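# Move the strut channel from the wall rack to the bench

## Task

Take the steel strut channel that rests on the top pair of arms of the wall rack and put it down on the work bench. Finish with the gripper open and the robot backed away from it. The channel must stay on the bench under its own support, not because the robot is holding it. The robot must not tip over or finish leaning.

## Robot and tools

ROBOT. A two-wheeled base that cannot drive sideways carries a lifting column. On the column are two six-joint arms, left and right, each with a two-finger gripper, and a head with two cameras. Shoulder height S is 0.90 m + column_m. Folded, as at the start, the robot is 0.73 m long, 0.62 m wide and S + 0.43 m tall, and its front is 0.40 m ahead of the column. A loose object may get a brief shove from outside now and then.

FRAMES. Base frame: origin on the floor under the column, between the drive wheels, with x forward, y to the left and z up. left_hand and right_hand are reported in this frame. Each is the meeting point of that hand's fingers, and the tips reach 8 mm past it. The hand's z axis runs along the fingers (quat_wxyz maps (0,0,1) onto it) and its y axis runs across the opening. The odometry frame is the base frame as it was when the scene began.

TOOLS.
execute_actions: "actions" is a list holding one action, or an empty list, which only reports state and images. An action may contain "base", "joints" and optionally "speeds", and its motions start at the same time. "base" holds exactly one relative command. translate_m is a straight drive in metres, -3 to 3, with forward positive. rotate_rad is a turn in place in radians, -3.2 to 3.2, with left (counter-clockwise seen from above) positive. "joints" is a single dictionary of absolute targets keyed by joint name. column_m: 0 to 0.8 m. head_tilt_rad: -0.61 to 1.308, positive tilts down. Per arm: joint1 -2.879 to 2.879, joint2 0 to 3.141, joint3 0 to 3.019, joint4 -1.692 to 1.57, joint5 -1.57 to 1.57 (positive swings the hand to the robot's right), joint6 -2.094 to 2.094 (positive rolls clockwise seen from behind). left_gripper_m and right_gripper_m set the fingertip gap, 0 (closed) to 0.093 m. "speeds" caps this action only: translate_m 0.05 to 0.8 m/s, rotate_rad 0.1 to 1 rad/s. The top of each range is the default. A base move needing more than 8.667 s is rejected, and no action runs past 15 s. "cameras" lists camera names: cam_head_left, cam_head_right, cam_left_wrist, cam_right_wrist, nav_camera, or "all". Omitted, null or ["all"] returns every camera, and [] returns none. Any unknown key, name or out-of-range number rejects the whole call, and nothing moves. A joint you leave out may still be driving toward an earlier target.
wait: seconds, 0 to 10. It commands nothing and returns the same state and images as an empty action.
zoom_image: camera plus region [x0, y0, x1, y1] in pixels of that camera's latest full image, measured from the top-left corner, at most 504 by 504.
read_manual: section "licences". It returns only licence text and does not move the robot.
finished_scene: scene, the number of the current scene. This is final, and the result reports success.

RESULTS. base_status and joint_status give the outcome of each motion. "done" means within tolerance; for the base it only means the wheels turned as far as commanded. "off_target" means the motion stopped short and may still be pushing. After contact_stop or time_out, the motion holds where it came to rest. A "joint command not followed" line, usually with a "cause:" line, means a self-collision check withheld an arm's targets. To escape, move each joint that was commanded back at least 0.05 rad, or move the other arm away. on_its_own lists what happens uncommanded; there, "held at" is the held target, not the current position. When a stop is reported, the later execute_actions, wait and finished_scene calls in that reply are skipped. base_odometry counts wheel rotation only. If turned_by_wheels and turned_by_imu differ by more than about 4 % and by at least 0.05 rad, the base slipped or struck something. base_tilt is in degrees, with forward and right positive. motor_effort (wheels only, in %, peak in brackets) and the arm joint torques are noisy and offset. wheel_motors_off = 1 means an overload cut the wheels for 2 s. The "pictures" line gives the order of the images. MOTOR HOT appears from 85 °C; at 100 °C the arm drops its hold (OVER-TEMPERATURE FAULT, limit_stop_at_motor_heat).

ARM GEOMETRY. With joint1 at -1.57 (left) or 1.57 (right) and joints 5 and 6 at 0, the arm works in a vertical plane 0.23 m to that side, pointing straight ahead. Let a = j2 - 0.35, b = 1.05 + j2 - j3, c = b - j4. The hand is then 0.12 + 0.39 sin a + 0.38 cos b + 0.25 cos c m ahead of the column and S + 0.39 cos a - 0.38 sin b - 0.25 sin c m above the floor. c = 1.57 points the fingers straight down. The real hand usually ends up as much as 5 cm lower and nearer the column, or about 12 cm when loaded. The reach is about 1 m. Below 0.4 m height, the housing blocks a hand less than 0.45 m ahead. Loads are held best with the fingers down, near 0.4 to 0.6 m ahead. Targets within 0.03 rad (0.08 for joints 2 and 3) of the current position may not move the joint at all. For gentle contact, step about 0.05 rad per call.

GRIPPER. The fingers are 7 cm long. To grip, command a gap smaller than the object. An opening that stays 0.002 m or more above the target means something is held. The grip holds about 2 to 6 kg.

COLUMN. When a hand or its load touches down, the column halts with contact_stop. It may sink up to a further 0.15 to 0.2 m, and it will not go down again until raised 0.2 m. A stop on the column's own motor can be released by moving it 0.05 m the opposite way.

AVOID. Never let the arms strike or press on each other. Do not drop, slam or shove things, or drive into obstacles. After a stalled base, back off 0.05 m first. Table edges more than 0.30 m up and more than 0.26 m below S can ride over the housing and hit the column. Do not keep an arm pushing on something or holding a load for long, because it overheats. To relieve a push, send the arm's reported joint positions back as its targets. A held load sinks a little each time you do this. At the end, open the gripper, move away and leave the channel resting securely on the bench.

Each tool is called after "Request:" as name(argument=value, ...), one argument or row to a line, values as JSON.

## Session

Request:
execute_actions(
  actions=[],
)

Scene clock: 0.00 s.
Joint torques (N m, as the arm reports them, + toward a larger angle): no reading
base_odometry: x=+0.000 y=+0.000 heading=+0.000 (m, m, rad; odometry frame)
turned_by_wheels: +0.000 (rad since the last result)
turned_by_imu: +0.000 (rad since the last result)
base_tilt: forward=-0.5 right=-0.3 (deg)
base_status: not commanded
joint_positions: column_m=+0.556 head_tilt_rad=+0.886 left_joint1_rad=-1.571 left_joint2_rad=+0.870 left_joint3_rad=+0.365 left_joint4_rad=-0.912 left_joint5_rad=-0.022 left_joint6_rad=-0.025 left_gripper_m=+0.095 right_joint1_rad=+1.546 right_joint2_rad=+0.898 right_joint3_rad=+0.400 right_joint4_rad=-0.912 right_joint5_rad=-0.003 right_joint6_rad=+0.040 right_gripper_m=+0.094
joint_status: not commanded
wheel_motors_off: 0
motor_effort: left_wheel=+3 right_wheel=+5 (%)
left_hand: x=+0.1318 y=+0.2282 z=+1.2555 quat_wxyz=(+0.432, +0.006, -0.902, -0.015) (m; base frame)
right_hand: x=+0.1448 y=-0.2304 z=+1.2488 quat_wxyz=(+0.429, -0.029, -0.903, +0.015) (m; base frame)
pictures: cam_head_left, cam_head_right, cam_left_wrist, cam_right_wrist, nav_camera
Images, in order (width x height): cam_head_left 896x504, cam_head_right 896x504, cam_left_wrist 616x616, cam_right_wrist 616x616, nav_camera 896x504.

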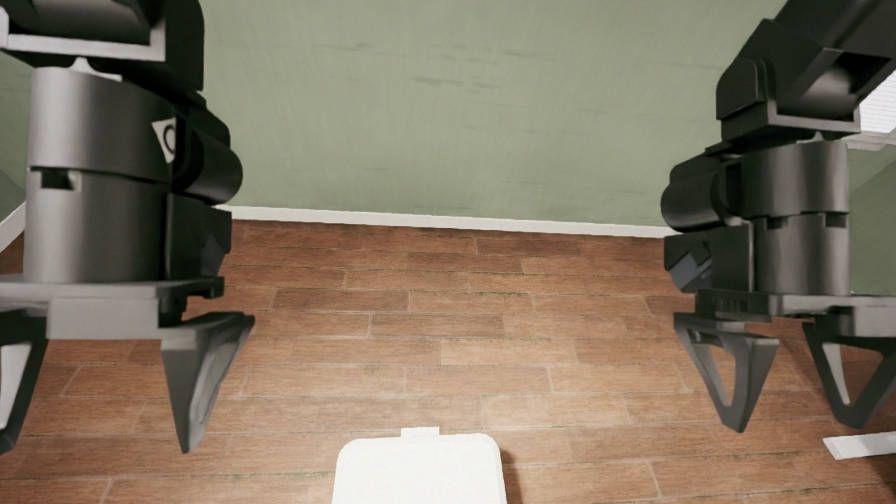

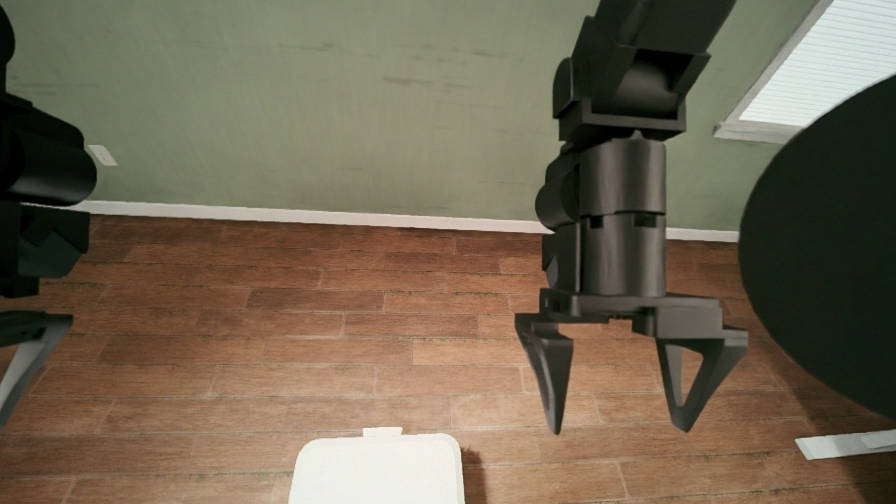

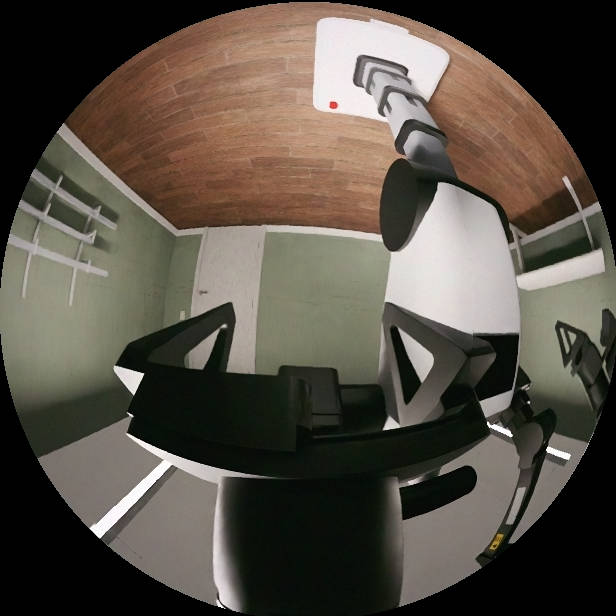

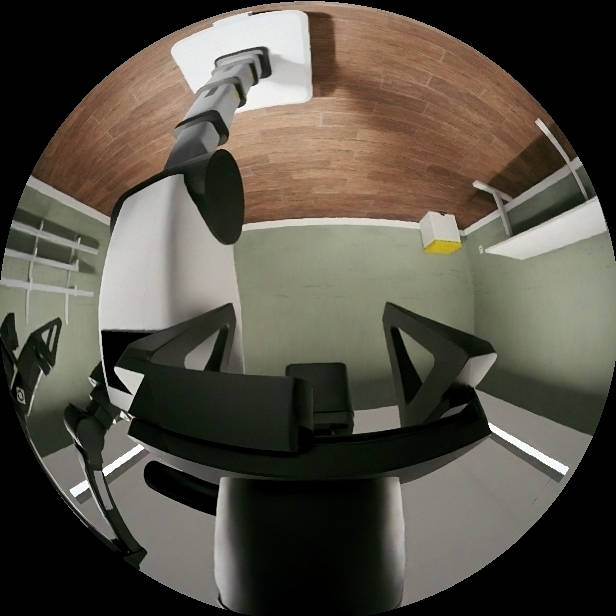

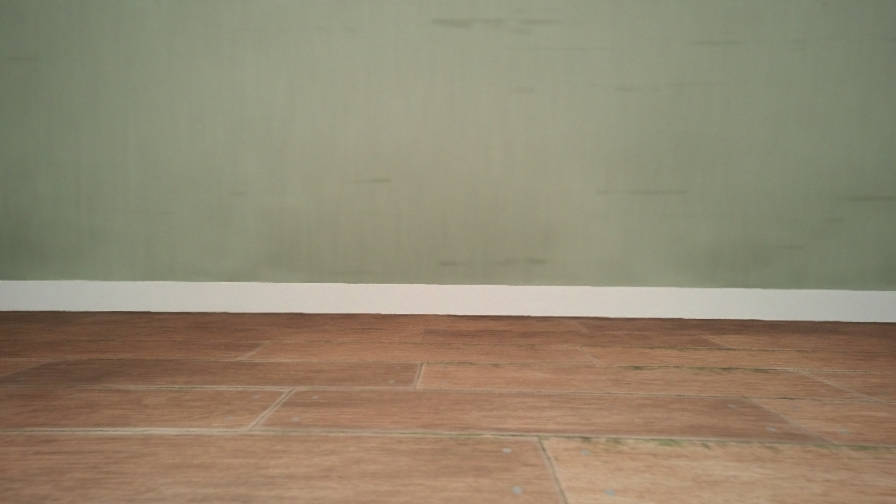

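Request:
execute_actions(
  actions=[
    {"base": {"rotate_rad": 1.6}, "joints": {"head_tilt_rad": 0.25}},
  ],
  cameras=["cam_head_left", "cam_head_right", "nav_camera"],
)

Scene clock: 5.40 s.
Joint torques (N m, as the arm reports them, + toward a larger angle): left_arm=[-1.6  -6.11 -0.88 -1.61  0.08  0.04] | right_arm=[-0.71 -7.01 -0.75 -1.36  0.08 -0.05]
base_odometry: x=+0.000 y=+0.000 heading=+1.599 (m, m, rad; odometry frame)
turned_by_wheels: +1.599 (rad since the last result)
turned_by_imu: +1.586 (rad since the last result)
base_tilt: forward=-0.5 right=-0.3 (deg)
base_status: done
joint_positions: column_m=+0.556 head_tilt_rad=+0.270 left_joint1_rad=-1.571 left_joint2_rad=+0.870 left_joint3_rad=+0.365 left_joint4_rad=-0.912 left_joint5_rad=-0.022 left_joint6_rad=-0.025 left_gripper_m=+0.095 right_joint1_rad=+1.546 right_joint2_rad=+0.898 right_joint3_rad=+0.400 right_joint4_rad=-0.912 right_joint5_rad=-0.003 right_joint6_rad=+0.040 right_gripper_m=+0.095
joint_status: all done
wheel_motors_off: 0
motor_effort: left_wheel=-3(39) right_wheel=+3(62) (%)
left_hand: x=+0.1318 y=+0.2282 z=+1.2555 quat_wxyz=(+0.432, +0.006, -0.902, -0.015) (m; base frame)
right_hand: x=+0.1448 y=-0.2304 z=+1.2488 quat_wxyz=(+0.429, -0.029, -0.903, +0.015) (m; base frame)
pictures: cam_head_left, cam_head_right, nav_camera
Images, in order (width x height): cam_head_left 896x504, cam_head_right 896x504, nav_camera 896x504.

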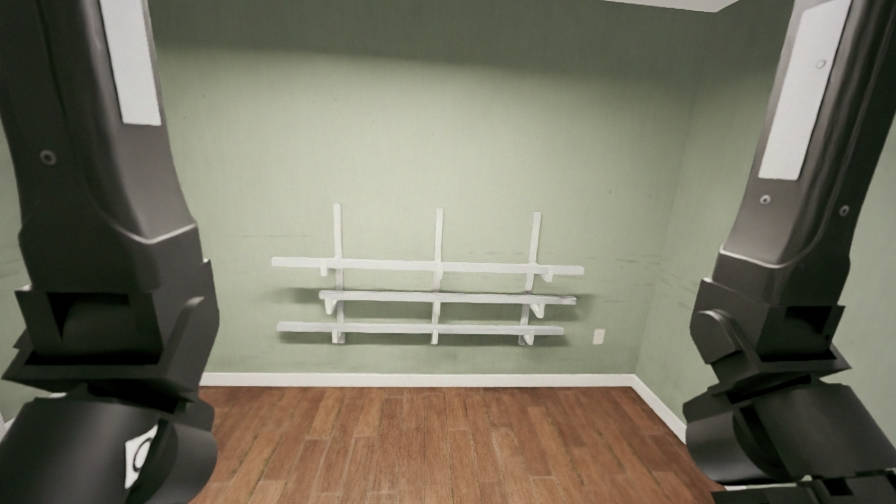

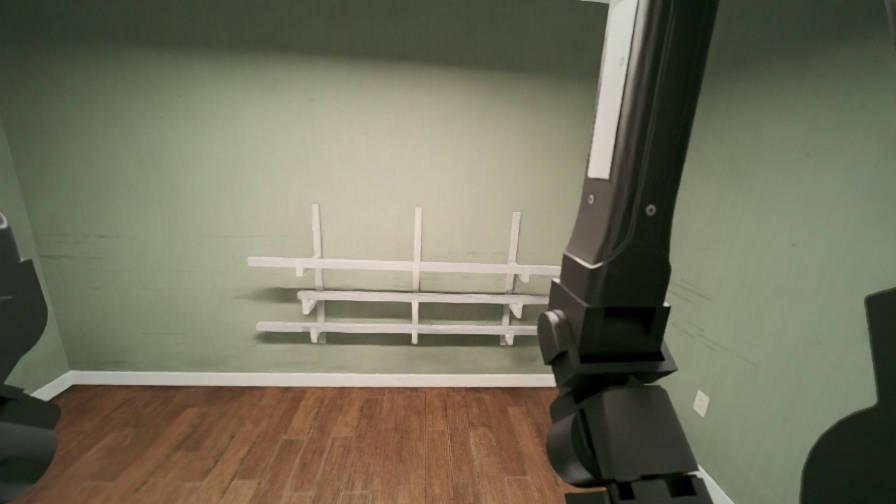

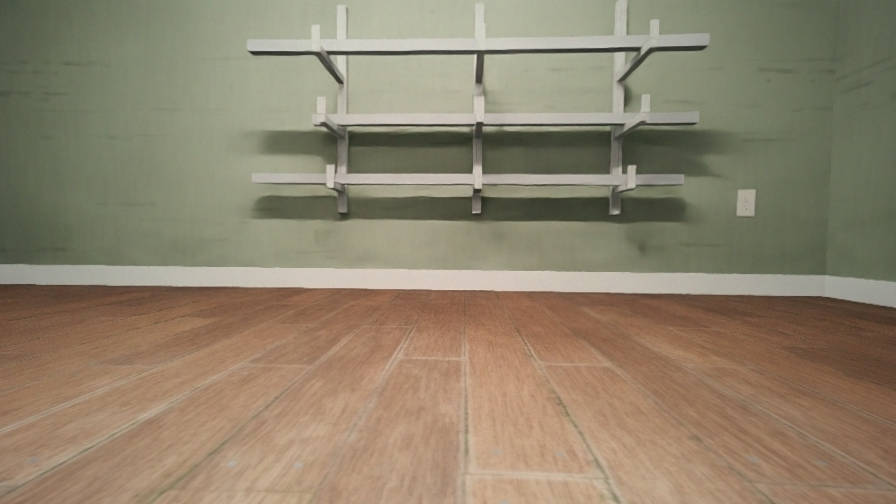

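Request:
zoom_image(
  camera="nav_camera",
  region=[230, 0, 730, 300],
)

Request:
execute_actions(
  actions=[
    {"base": {"translate_m": 0.6}, "joints": {"head_tilt_rad": 0.45}},
  ],
  cameras=["cam_head_left", "cam_head_right", "nav_camera"],
)

Region (230, 0, 730, 300) of nav_camera's 896x504 image, scaled by 1.008, with more detail than that image has; it fills the top 302 rows of this view, and the rest is white.

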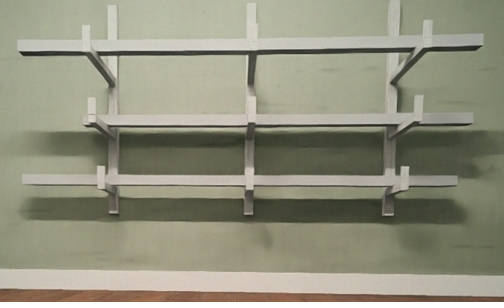

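Scene clock: 9.77 s.
Joint torques (N m, as the arm reports them, + toward a larger angle): left_arm=[-1.74 -5.97 -1.02 -1.67  0.09  0.02] | right_arm=[-0.74 -7.34 -1.01 -1.3   0.08 -0.05]
base_odometry: x=-0.017 y=+0.600 heading=+1.599 (m, m, rad; odometry frame)
turned_by_wheels: +0.000 (rad since the last result)
turned_by_imu: -0.002 (rad since the last result)
base_tilt: forward=-0.5 right=-0.3 (deg)
base_status: done
joint_positions: column_m=+0.556 head_tilt_rad=+0.455 left_joint1_rad=-1.571 left_joint2_rad=+0.871 left_joint3_rad=+0.366 left_joint4_rad=-0.912 left_joint5_rad=-0.022 left_joint6_rad=-0.025 left_gripper_m=+0.095 right_joint1_rad=+1.546 right_joint2_rad=+0.898 right_joint3_rad=+0.402 right_joint4_rad=-0.912 right_joint5_rad=-0.003 right_joint6_rad=+0.040 right_gripper_m=+0.095
joint_status: all done
wheel_motors_off: 0
motor_effort: left_wheel=+0(47) right_wheel=+0(69) (%)
left_hand: x=+0.1326 y=+0.2282 z=+1.2553 quat_wxyz=(+0.432, +0.006, -0.902, -0.015) (m; base frame)
right_hand: x=+0.1458 y=-0.2304 z=+1.2485 quat_wxyz=(+0.428, -0.029, -0.903, +0.014) (m; base frame)
pictures: cam_head_left, cam_head_right, nav_camera
Images, in order (width x height): cam_head_left 896x504, cam_head_right 896x504, nav_camera 896x504.

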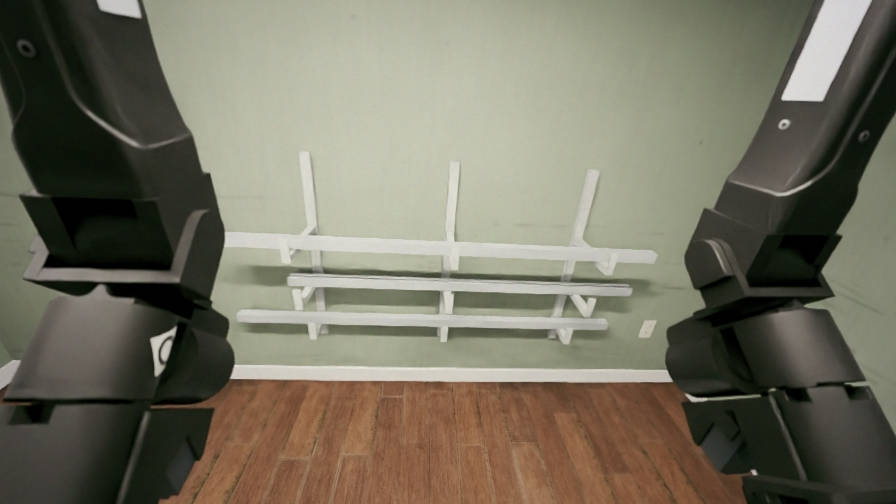

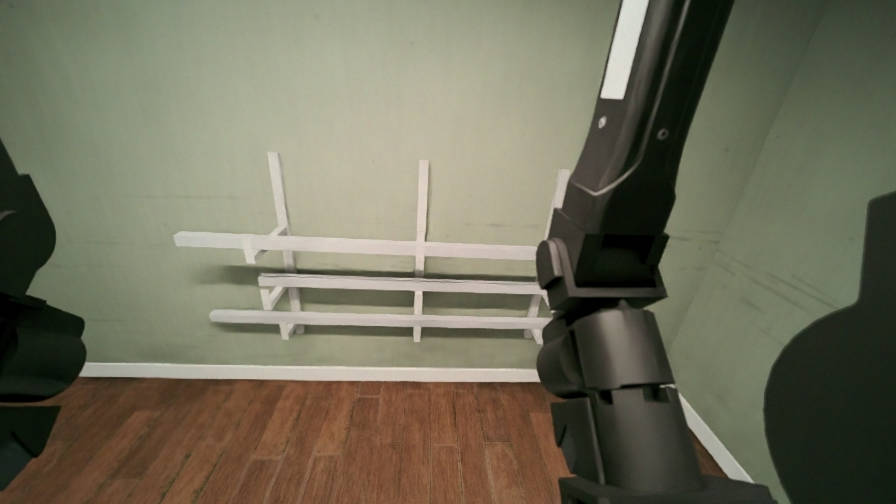

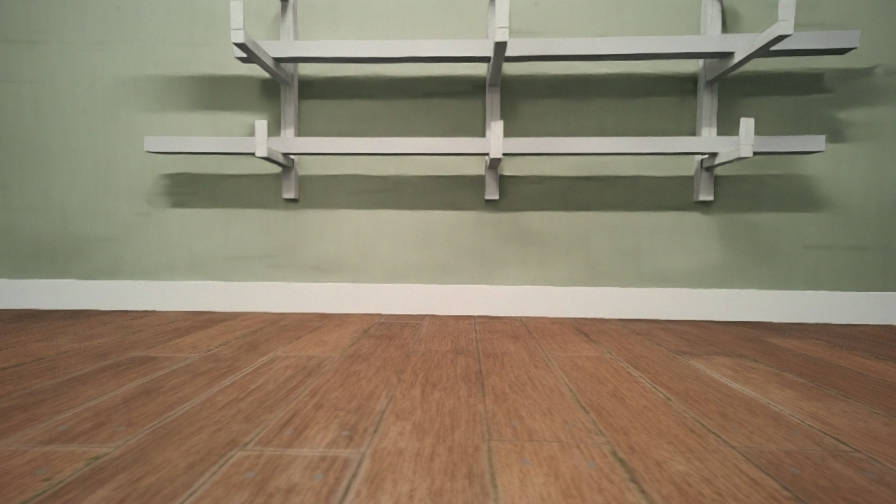

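Request:
execute_actions(
  actions=[
    {"base": {"rotate_rad": -0.108}, "joints": {"column_m": 0.74, "head_tilt_rad": 0.75, "left_joint1_rad": -1.57, "left_joint2_rad": 1.558, "left_joint3_rad": 0.946, "left_joint4_rad": 0.092, "left_joint5_rad": 0, "left_joint6_rad": -1.57, "right_joint1_rad": 1.57, "right_joint2_rad": 1.558, "right_joint3_rad": 0.946, "right_joint4_rad": 0.092, "right_joint5_rad": 0, "right_joint6_rad": 1.57, "left_gripper_m": 0.093, "right_gripper_m": 0.093}},
  ],
  cameras=["cam_head_left"],
)

Request:
execute_actions(
  actions=[
    {"base": {"translate_m": 0.5}},
  ],
)

Scene clock: 37.03 s.
Joint torques (N m, as the arm reports them, + toward a larger angle): left_arm=[ -1.16 -13.96  -0.32   0.75   0.14  -0.05] | right_arm=[  0.06 -15.05  -0.39   0.68   0.25   0.07]
base_odometry: x=-0.017 y=+0.600 heading=+1.493 (m, m, rad; odometry frame)
turned_by_wheels: -0.106 (rad since the last result)
turned_by_imu: -0.106 (rad since the last result)
base_tilt: forward=-0.5 right=-0.3 (deg)
base_status: done
joint_positions: column_m=+0.740 head_tilt_rad=+0.752 left_joint1_rad=-1.571 left_joint2_rad=+1.566 left_joint3_rad=+0.946 left_joint4_rad=+0.079 left_joint5_rad=-0.004 left_joint6_rad=-1.563 left_gripper_m=+0.093 right_joint1_rad=+1.561 right_joint2_rad=+1.563 right_joint3_rad=+0.948 right_joint4_rad=+0.085 right_joint5_rad=-0.002 right_joint6_rad=+1.559 right_gripper_m=+0.093
joint_status: all done
wheel_motors_off: 0
motor_effort: left_wheel=+3(39) right_wheel=-3(59) (%)
left_hand: x=+0.4436 y=+0.2248 z=+1.1483 quat_wxyz=(+0.005, +0.704, -0.710, -0.008) (m; base frame)
right_hand: x=+0.4481 y=-0.2310 z=+1.1493 quat_wxyz=(+0.000, -0.705, -0.709, +0.005) (m; base frame)
pictures: cam_head_left
Images, in order (width x height): cam_head_left 896x504.

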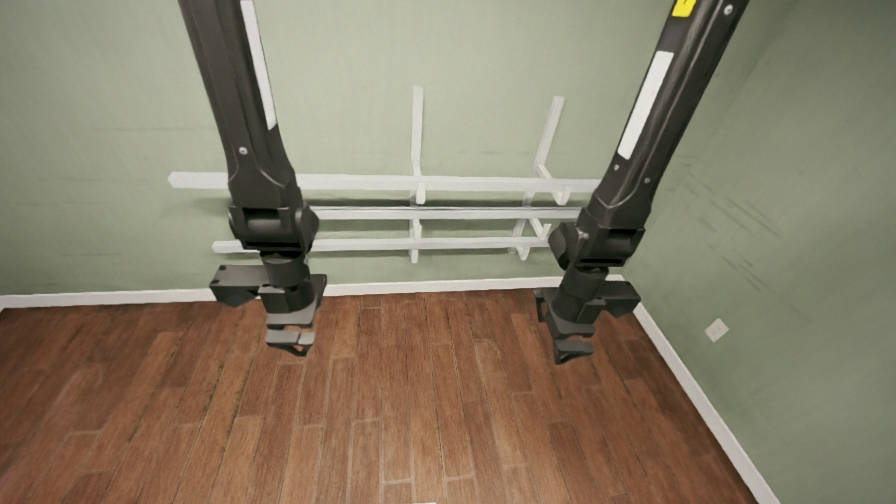

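Scene clock: 39.67 s.
Joint torques (N m, as the arm reports them, + toward a larger angle): left_arm=[ -1.33 -14.19  -0.51   0.74   0.15  -0.04] | right_arm=[ -0.05 -14.37  -0.43   0.68   0.24   0.08]
base_odometry: x=+0.022 y=+1.099 heading=+1.493 (m, m, rad; odometry frame)
turned_by_wheels: +0.000 (rad since the last result)
turned_by_imu: -0.001 (rad since the last result)
base_tilt: forward=-0.4 right=-0.3 (deg)
base_status: done
joint_positions: column_m=+0.740 head_tilt_rad=+0.753 left_joint1_rad=-1.571 left_joint2_rad=+1.562 left_joint3_rad=+0.949 left_joint4_rad=+0.079 left_joint5_rad=-0.004 left_joint6_rad=-1.563 left_gripper_m=+0.093 right_joint1_rad=+1.561 right_joint2_rad=+1.561 right_joint3_rad=+0.949 right_joint4_rad=+0.086 right_joint5_rad=-0.002 right_joint6_rad=+1.559 right_gripper_m=+0.093
joint_status: not commanded
wheel_motors_off: 0
motor_effort: left_wheel=+0(30) right_wheel=+1(74) (%)
left_hand: x=+0.4475 y=+0.2248 z=+1.1495 quat_wxyz=(+0.003, +0.704, -0.710, -0.005) (m; base frame)
right_hand: x=+0.4499 y=-0.2310 z=+1.1499 quat_wxyz=(-0.001, -0.705, -0.709, +0.003) (m; base frame)
pictures: cam_head_left, cam_head_right, cam_left_wrist, cam_right_wrist, nav_camera
Images, in order (width x height): cam_head_left 896x504, cam_head_right 896x504, cam_left_wrist 616x616, cam_right_wrist 616x616, nav_camera 896x504.

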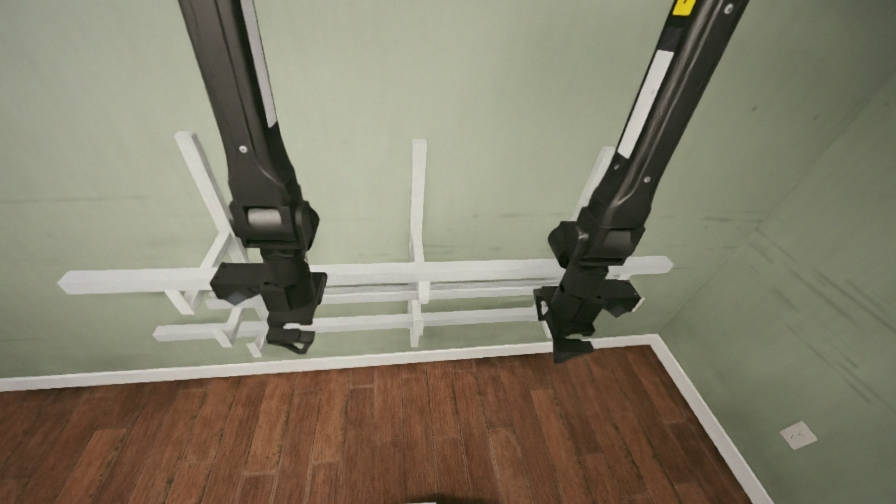

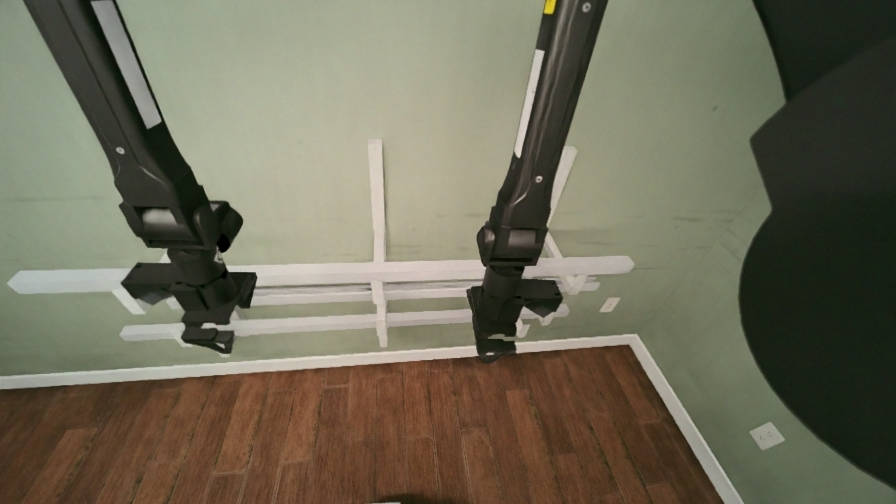

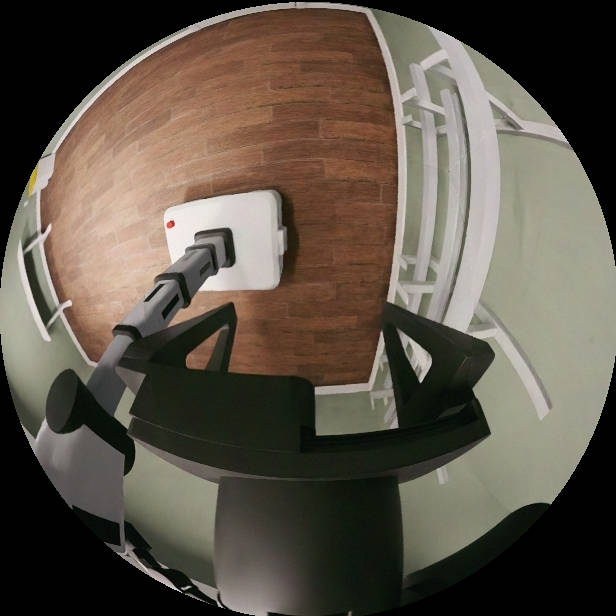

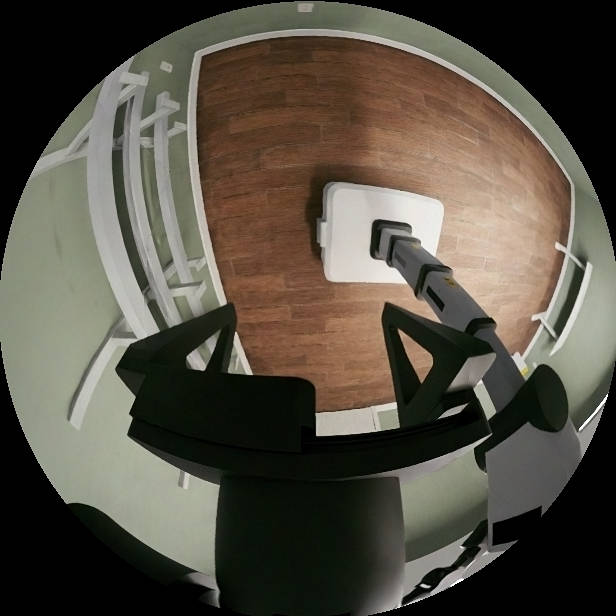

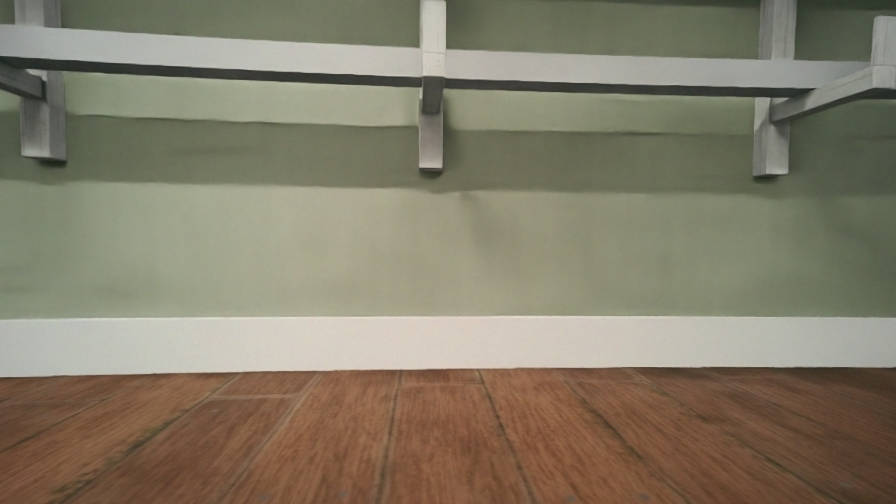

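Request:
execute_actions(
  actions=[
    {"base": {"translate_m": 0.21}, "joints": {"head_tilt_rad": 0.95}},
  ],
  cameras=[],
)

Request:
execute_actions(
  actions=[
    {"base": {"rotate_rad": 0.066}},
  ],
)

Scene clock: 46.30 s.
Joint torques (N m, as the arm reports them, + toward a larger angle): left_arm=[ -1.25 -14.14  -0.46   0.72   0.14  -0.04] | right_arm=[ -0.05 -14.31  -0.53   0.56   0.25   0.08]
base_odometry: x=+0.038 y=+1.308 heading=+1.493 (m, m, rad; odometry frame)
turned_by_wheels: +0.000 (rad since the last result)
turned_by_imu: -0.001 (rad since the last result)
base_tilt: forward=-0.5 right=-0.3 (deg)
base_status: done
joint_positions: column_m=+0.740 head_tilt_rad=+0.951 left_joint1_rad=-1.571 left_joint2_rad=+1.561 left_joint3_rad=+0.948 left_joint4_rad=+0.079 left_joint5_rad=-0.004 left_joint6_rad=-1.563 left_gripper_m=+0.093 right_joint1_rad=+1.561 right_joint2_rad=+1.561 right_joint3_rad=+0.949 right_joint4_rad=+0.086 right_joint5_rad=-0.002 right_joint6_rad=+1.559 right_gripper_m=+0.093
joint_status: all done
wheel_motors_off: 0
motor_effort: left_wheel=+1(30) right_wheel=+0(33) (%)
left_hand: x=+0.4476 y=+0.2248 z=+1.1499 quat_wxyz=(+0.003, +0.704, -0.710, -0.005) (m; base frame)
right_hand: x=+0.4501 y=-0.2310 z=+1.1500 quat_wxyz=(-0.001, -0.705, -0.709, +0.003) (m; base frame)
pictures: none
No camera images: the call's "cameras" was empty. Leave "cameras" out to get every camera's image.

Scene clock: 47.43 s.
Joint torques (N m, as the arm reports them, + toward a larger angle): left_arm=[ -1.52 -13.72  -0.38   0.74   0.13  -0.05] | right_arm=[ -0.4  -14.34  -0.41   0.67   0.23   0.07]
base_odometry: x=+0.038 y=+1.308 heading=+1.557 (m, m, rad; odometry frame)
turned_by_wheels: +0.064 (rad since the last result)
turned_by_imu: +0.064 (rad since the last result)
base_tilt: forward=-0.5 right=-0.3 (deg)
base_status: done
joint_positions: column_m=+0.740 head_tilt_rad=+0.951 left_joint1_rad=-1.570 left_joint2_rad=+1.561 left_joint3_rad=+0.947 left_joint4_rad=+0.079 left_joint5_rad=-0.003 left_joint6_rad=-1.563 left_gripper_m=+0.093 right_joint1_rad=+1.565 right_joint2_rad=+1.561 right_joint3_rad=+0.949 right_joint4_rad=+0.086 right_joint5_rad=-0.001 right_joint6_rad=+1.559 right_gripper_m=+0.093
joint_status: not commanded
wheel_motors_off: 0
motor_effort: left_wheel=-1(40) right_wheel=+2(50) (%)
left_hand: x=+0.4472 y=+0.2255 z=+1.1499 quat_wxyz=(+0.003, +0.705, -0.710, -0.005) (m; base frame)
right_hand: x=+0.4501 y=-0.2289 z=+1.1500 quat_wxyz=(+0.000, -0.704, -0.710, +0.002) (m; base frame)
pictures: cam_head_left, cam_head_right, cam_left_wrist, cam_right_wrist, nav_camera
Images, in order (width x height): cam_head_left 896x504, cam_head_right 896x504, cam_left_wrist 616x616, cam_right_wrist 616x616, nav_camera 896x504.

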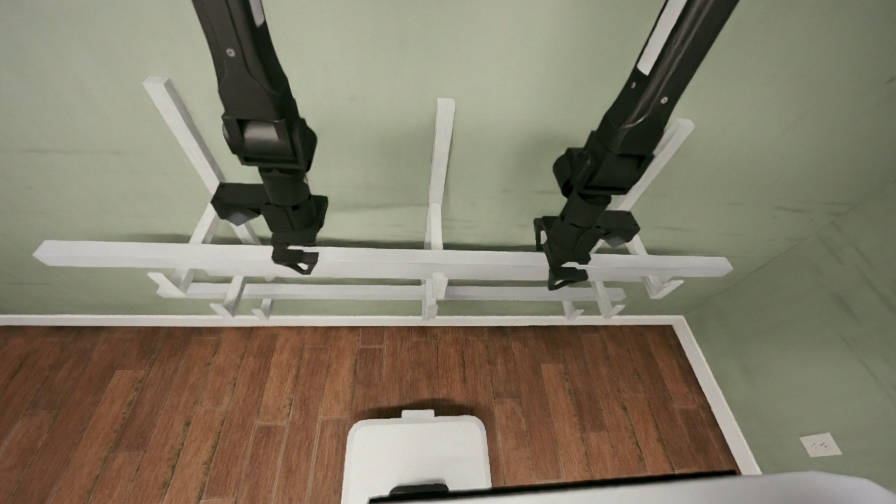

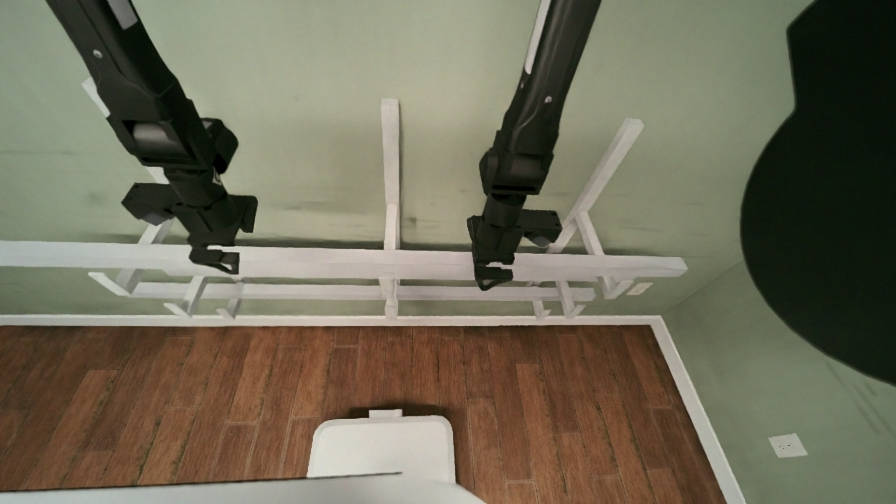

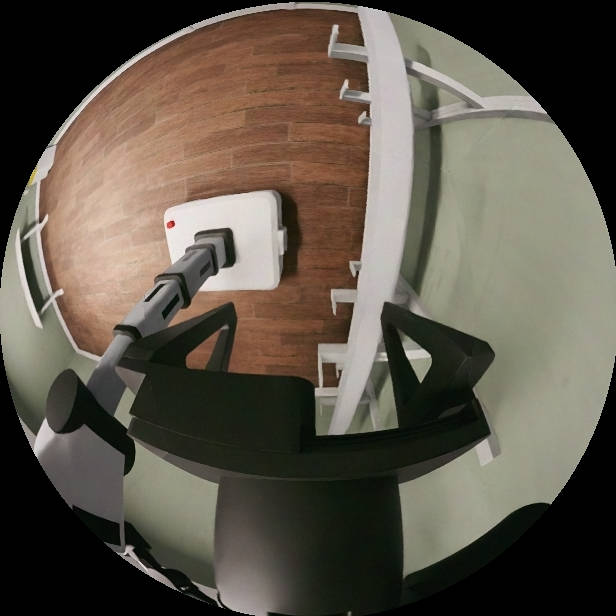

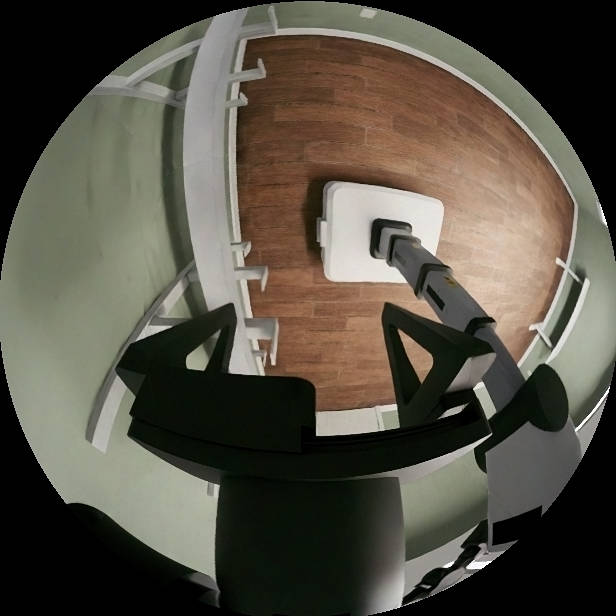

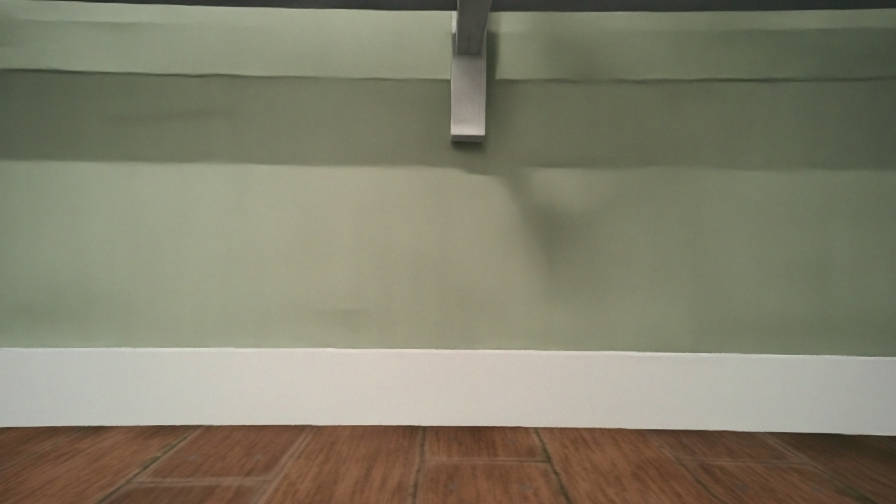

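Request:
execute_actions(
  actions=[
    {"base": {"translate_m": 0.09}, "joints": {"column_m": 0.68}},
  ],
  cameras=["cam_head_left", "cam_left_wrist", "cam_right_wrist"],
)

Scene clock: 56.20 s.
Joint torques (N m, as the arm reports them, + toward a larger angle): left_arm=[ -1.63 -13.79  -0.44   0.82   0.12  -0.03] | right_arm=[ -0.23 -14.51  -0.5    0.68   0.22   0.08]
base_odometry: x=+0.039 y=+1.398 heading=+1.558 (m, m, rad; odometry frame)
turned_by_wheels: +0.001 (rad since the last result)
turned_by_imu: +0.000 (rad since the last result)
base_tilt: forward=-0.5 right=-0.3 (deg)
base_status: done
joint_positions: column_m=+0.680 head_tilt_rad=+0.951 left_joint1_rad=-1.570 left_joint2_rad=+1.560 left_joint3_rad=+0.949 left_joint4_rad=+0.079 left_joint5_rad=-0.003 left_joint6_rad=-1.563 left_gripper_m=+0.093 right_joint1_rad=+1.565 right_joint2_rad=+1.560 right_joint3_rad=+0.949 right_joint4_rad=+0.086 right_joint5_rad=-0.001 right_joint6_rad=+1.559 right_gripper_m=+0.093
joint_status: all done
wheel_motors_off: 0
motor_effort: left_wheel=+1(53) right_wheel=-2(47) (%)
left_hand: x=+0.4485 y=+0.2255 z=+1.0902 quat_wxyz=(+0.002, +0.705, -0.710, -0.005) (m; base frame)
right_hand: x=+0.4507 y=-0.2289 z=+1.0903 quat_wxyz=(-0.001, -0.704, -0.710, +0.002) (m; base frame)
pictures: cam_head_left, cam_left_wrist, cam_right_wrist
Images, in order (width x height): cam_head_left 896x504, cam_left_wrist 616x616, cam_right_wrist 616x616.

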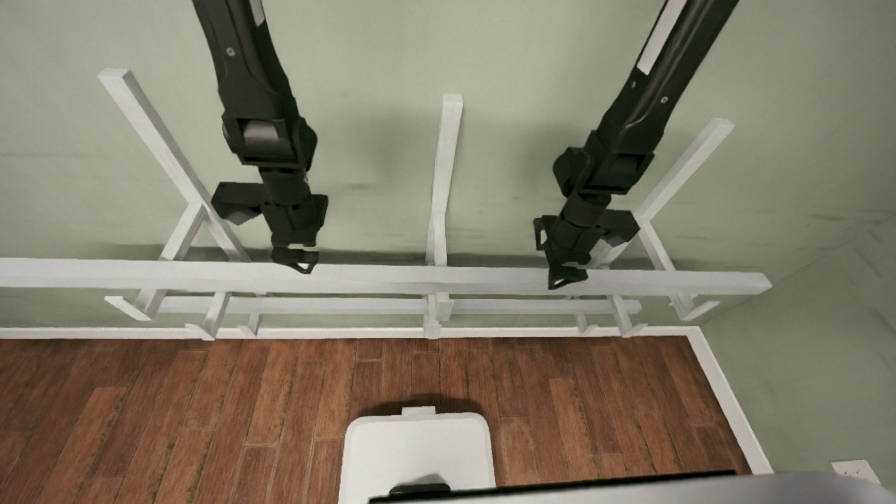

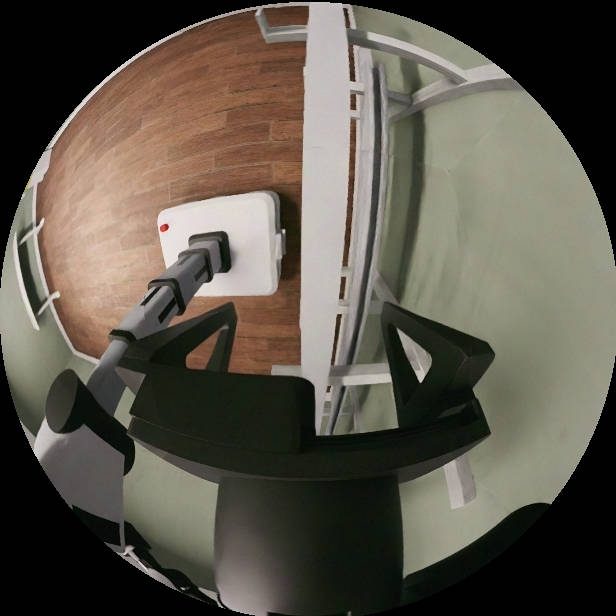

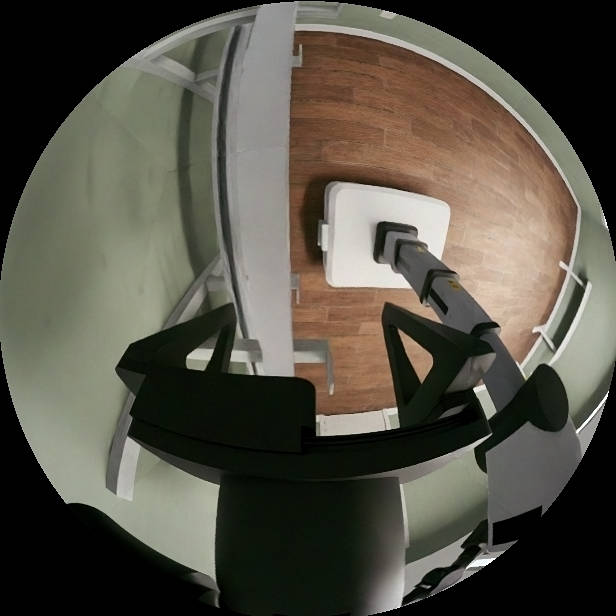

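Request:
execute_actions(
  actions=[
    {"base": {"rotate_rad": 0.034}, "joints": {"column_m": 0.65}},
  ],
  cameras=[],
)

Request:
execute_actions(
  actions=[
    {"base": {"translate_m": 0.027}},
  ],
  cameras=["cam_head_left", "cam_left_wrist", "cam_right_wrist"],
)

Scene clock: 59.60 s.
Joint torques (N m, as the arm reports them, + toward a larger angle): left_arm=[ -1.41 -13.89  -0.46   0.8    0.11  -0.03] | right_arm=[ -0.26 -14.57  -0.43   0.65   0.22   0.07]
base_odometry: x=+0.039 y=+1.398 heading=+1.590 (m, m, rad; odometry frame)
turned_by_wheels: +0.032 (rad since the last result)
turned_by_imu: +0.031 (rad since the last result)
base_tilt: forward=-0.5 right=-0.3 (deg)
base_status: done
joint_positions: column_m=+0.650 head_tilt_rad=+0.951 left_joint1_rad=-1.570 left_joint2_rad=+1.560 left_joint3_rad=+0.948 left_joint4_rad=+0.079 left_joint5_rad=-0.003 left_joint6_rad=-1.563 left_gripper_m=+0.093 right_joint1_rad=+1.565 right_joint2_rad=+1.560 right_joint3_rad=+0.949 right_joint4_rad=+0.086 right_joint5_rad=-0.001 right_joint6_rad=+1.559 right_gripper_m=+0.093
joint_status: all done
wheel_motors_off: 0
motor_effort: left_wheel=+0(46) right_wheel=+1(59) (%)
left_hand: x=+0.4482 y=+0.2256 z=+1.0602 quat_wxyz=(+0.002, +0.705, -0.710, -0.005) (m; base frame)
right_hand: x=+0.4507 y=-0.2287 z=+1.0603 quat_wxyz=(-0.001, -0.704, -0.710, +0.002) (m; base frame)
pictures: none
No camera images: the call's "cameras" was empty. Leave "cameras" out to get every camera's image.

Scene clock: 60.87 s.
Joint torques (N m, as the arm reports them, + toward a larger angle): left_arm=[ -1.5  -13.6   -0.38   0.72   0.12  -0.05] | right_arm=[ -0.23 -14.04  -0.29   0.62   0.22   0.08]
base_odometry: x=+0.039 y=+1.425 heading=+1.591 (m, m, rad; odometry frame)
turned_by_wheels: +0.001 (rad since the last result)
turned_by_imu: +0.001 (rad since the last result)
base_tilt: forward=-0.5 right=-0.3 (deg)
base_status: done
joint_positions: column_m=+0.650 head_tilt_rad=+0.951 left_joint1_rad=-1.570 left_joint2_rad=+1.558 left_joint3_rad=+0.947 left_joint4_rad=+0.079 left_joint5_rad=-0.003 left_joint6_rad=-1.563 left_gripper_m=+0.093 right_joint1_rad=+1.565 right_joint2_rad=+1.559 right_joint3_rad=+0.948 right_joint4_rad=+0.086 right_joint5_rad=-0.001 right_joint6_rad=+1.559 right_gripper_m=+0.093
joint_status: not commanded
wheel_motors_off: 0
motor_effort: left_wheel=+1(45) right_wheel=+1(47) (%)
left_hand: x=+0.4487 y=+0.2256 z=+1.0609 quat_wxyz=(+0.002, +0.705, -0.710, -0.004) (m; base frame)
right_hand: x=+0.4509 y=-0.2287 z=+1.0607 quat_wxyz=(-0.001, -0.704, -0.710, +0.002) (m; base frame)
pictures: cam_head_left, cam_left_wrist, cam_right_wrist
Images, in order (width x height): cam_head_left 896x504, cam_left_wrist 616x616, cam_right_wrist 616x616.

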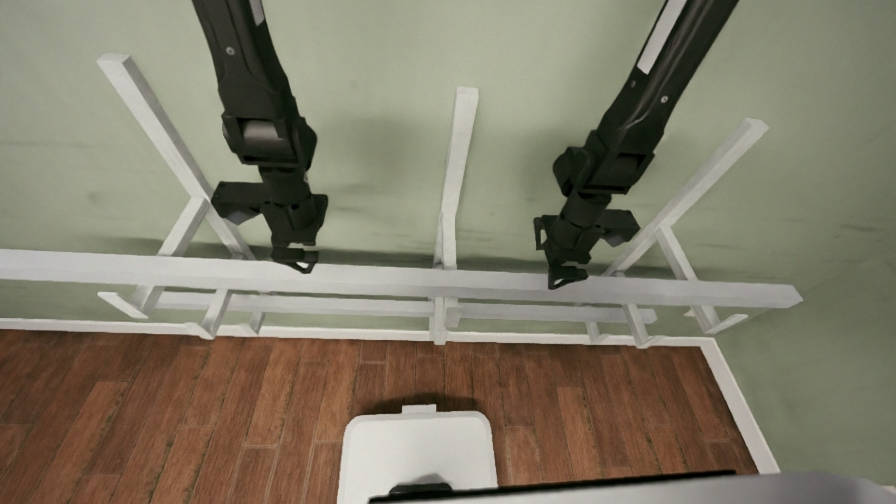

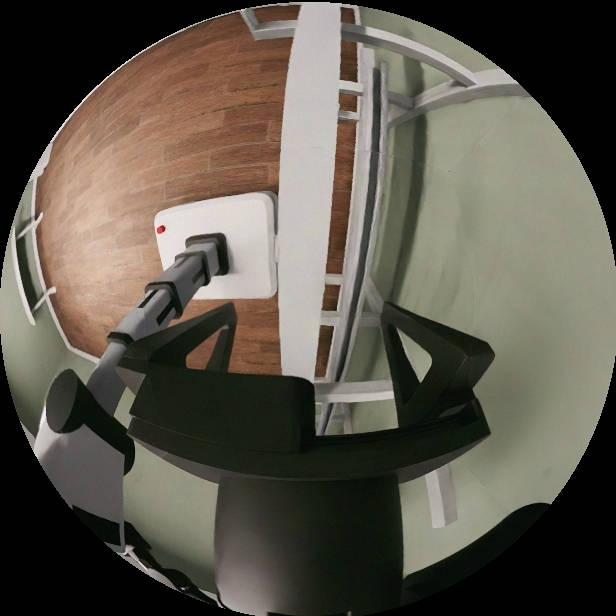

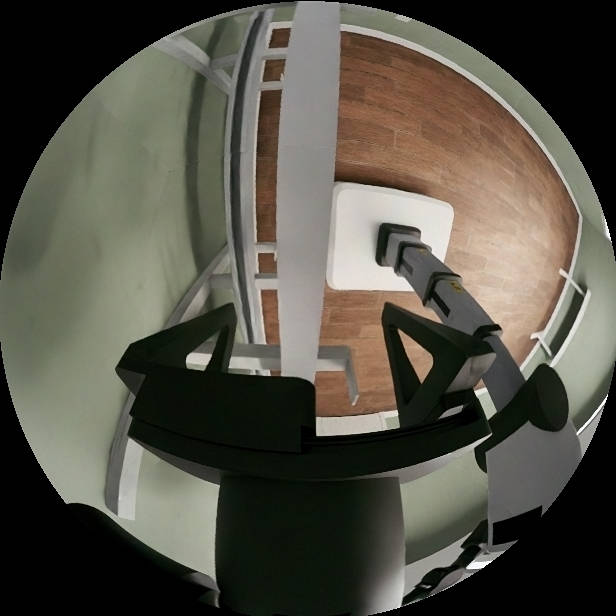

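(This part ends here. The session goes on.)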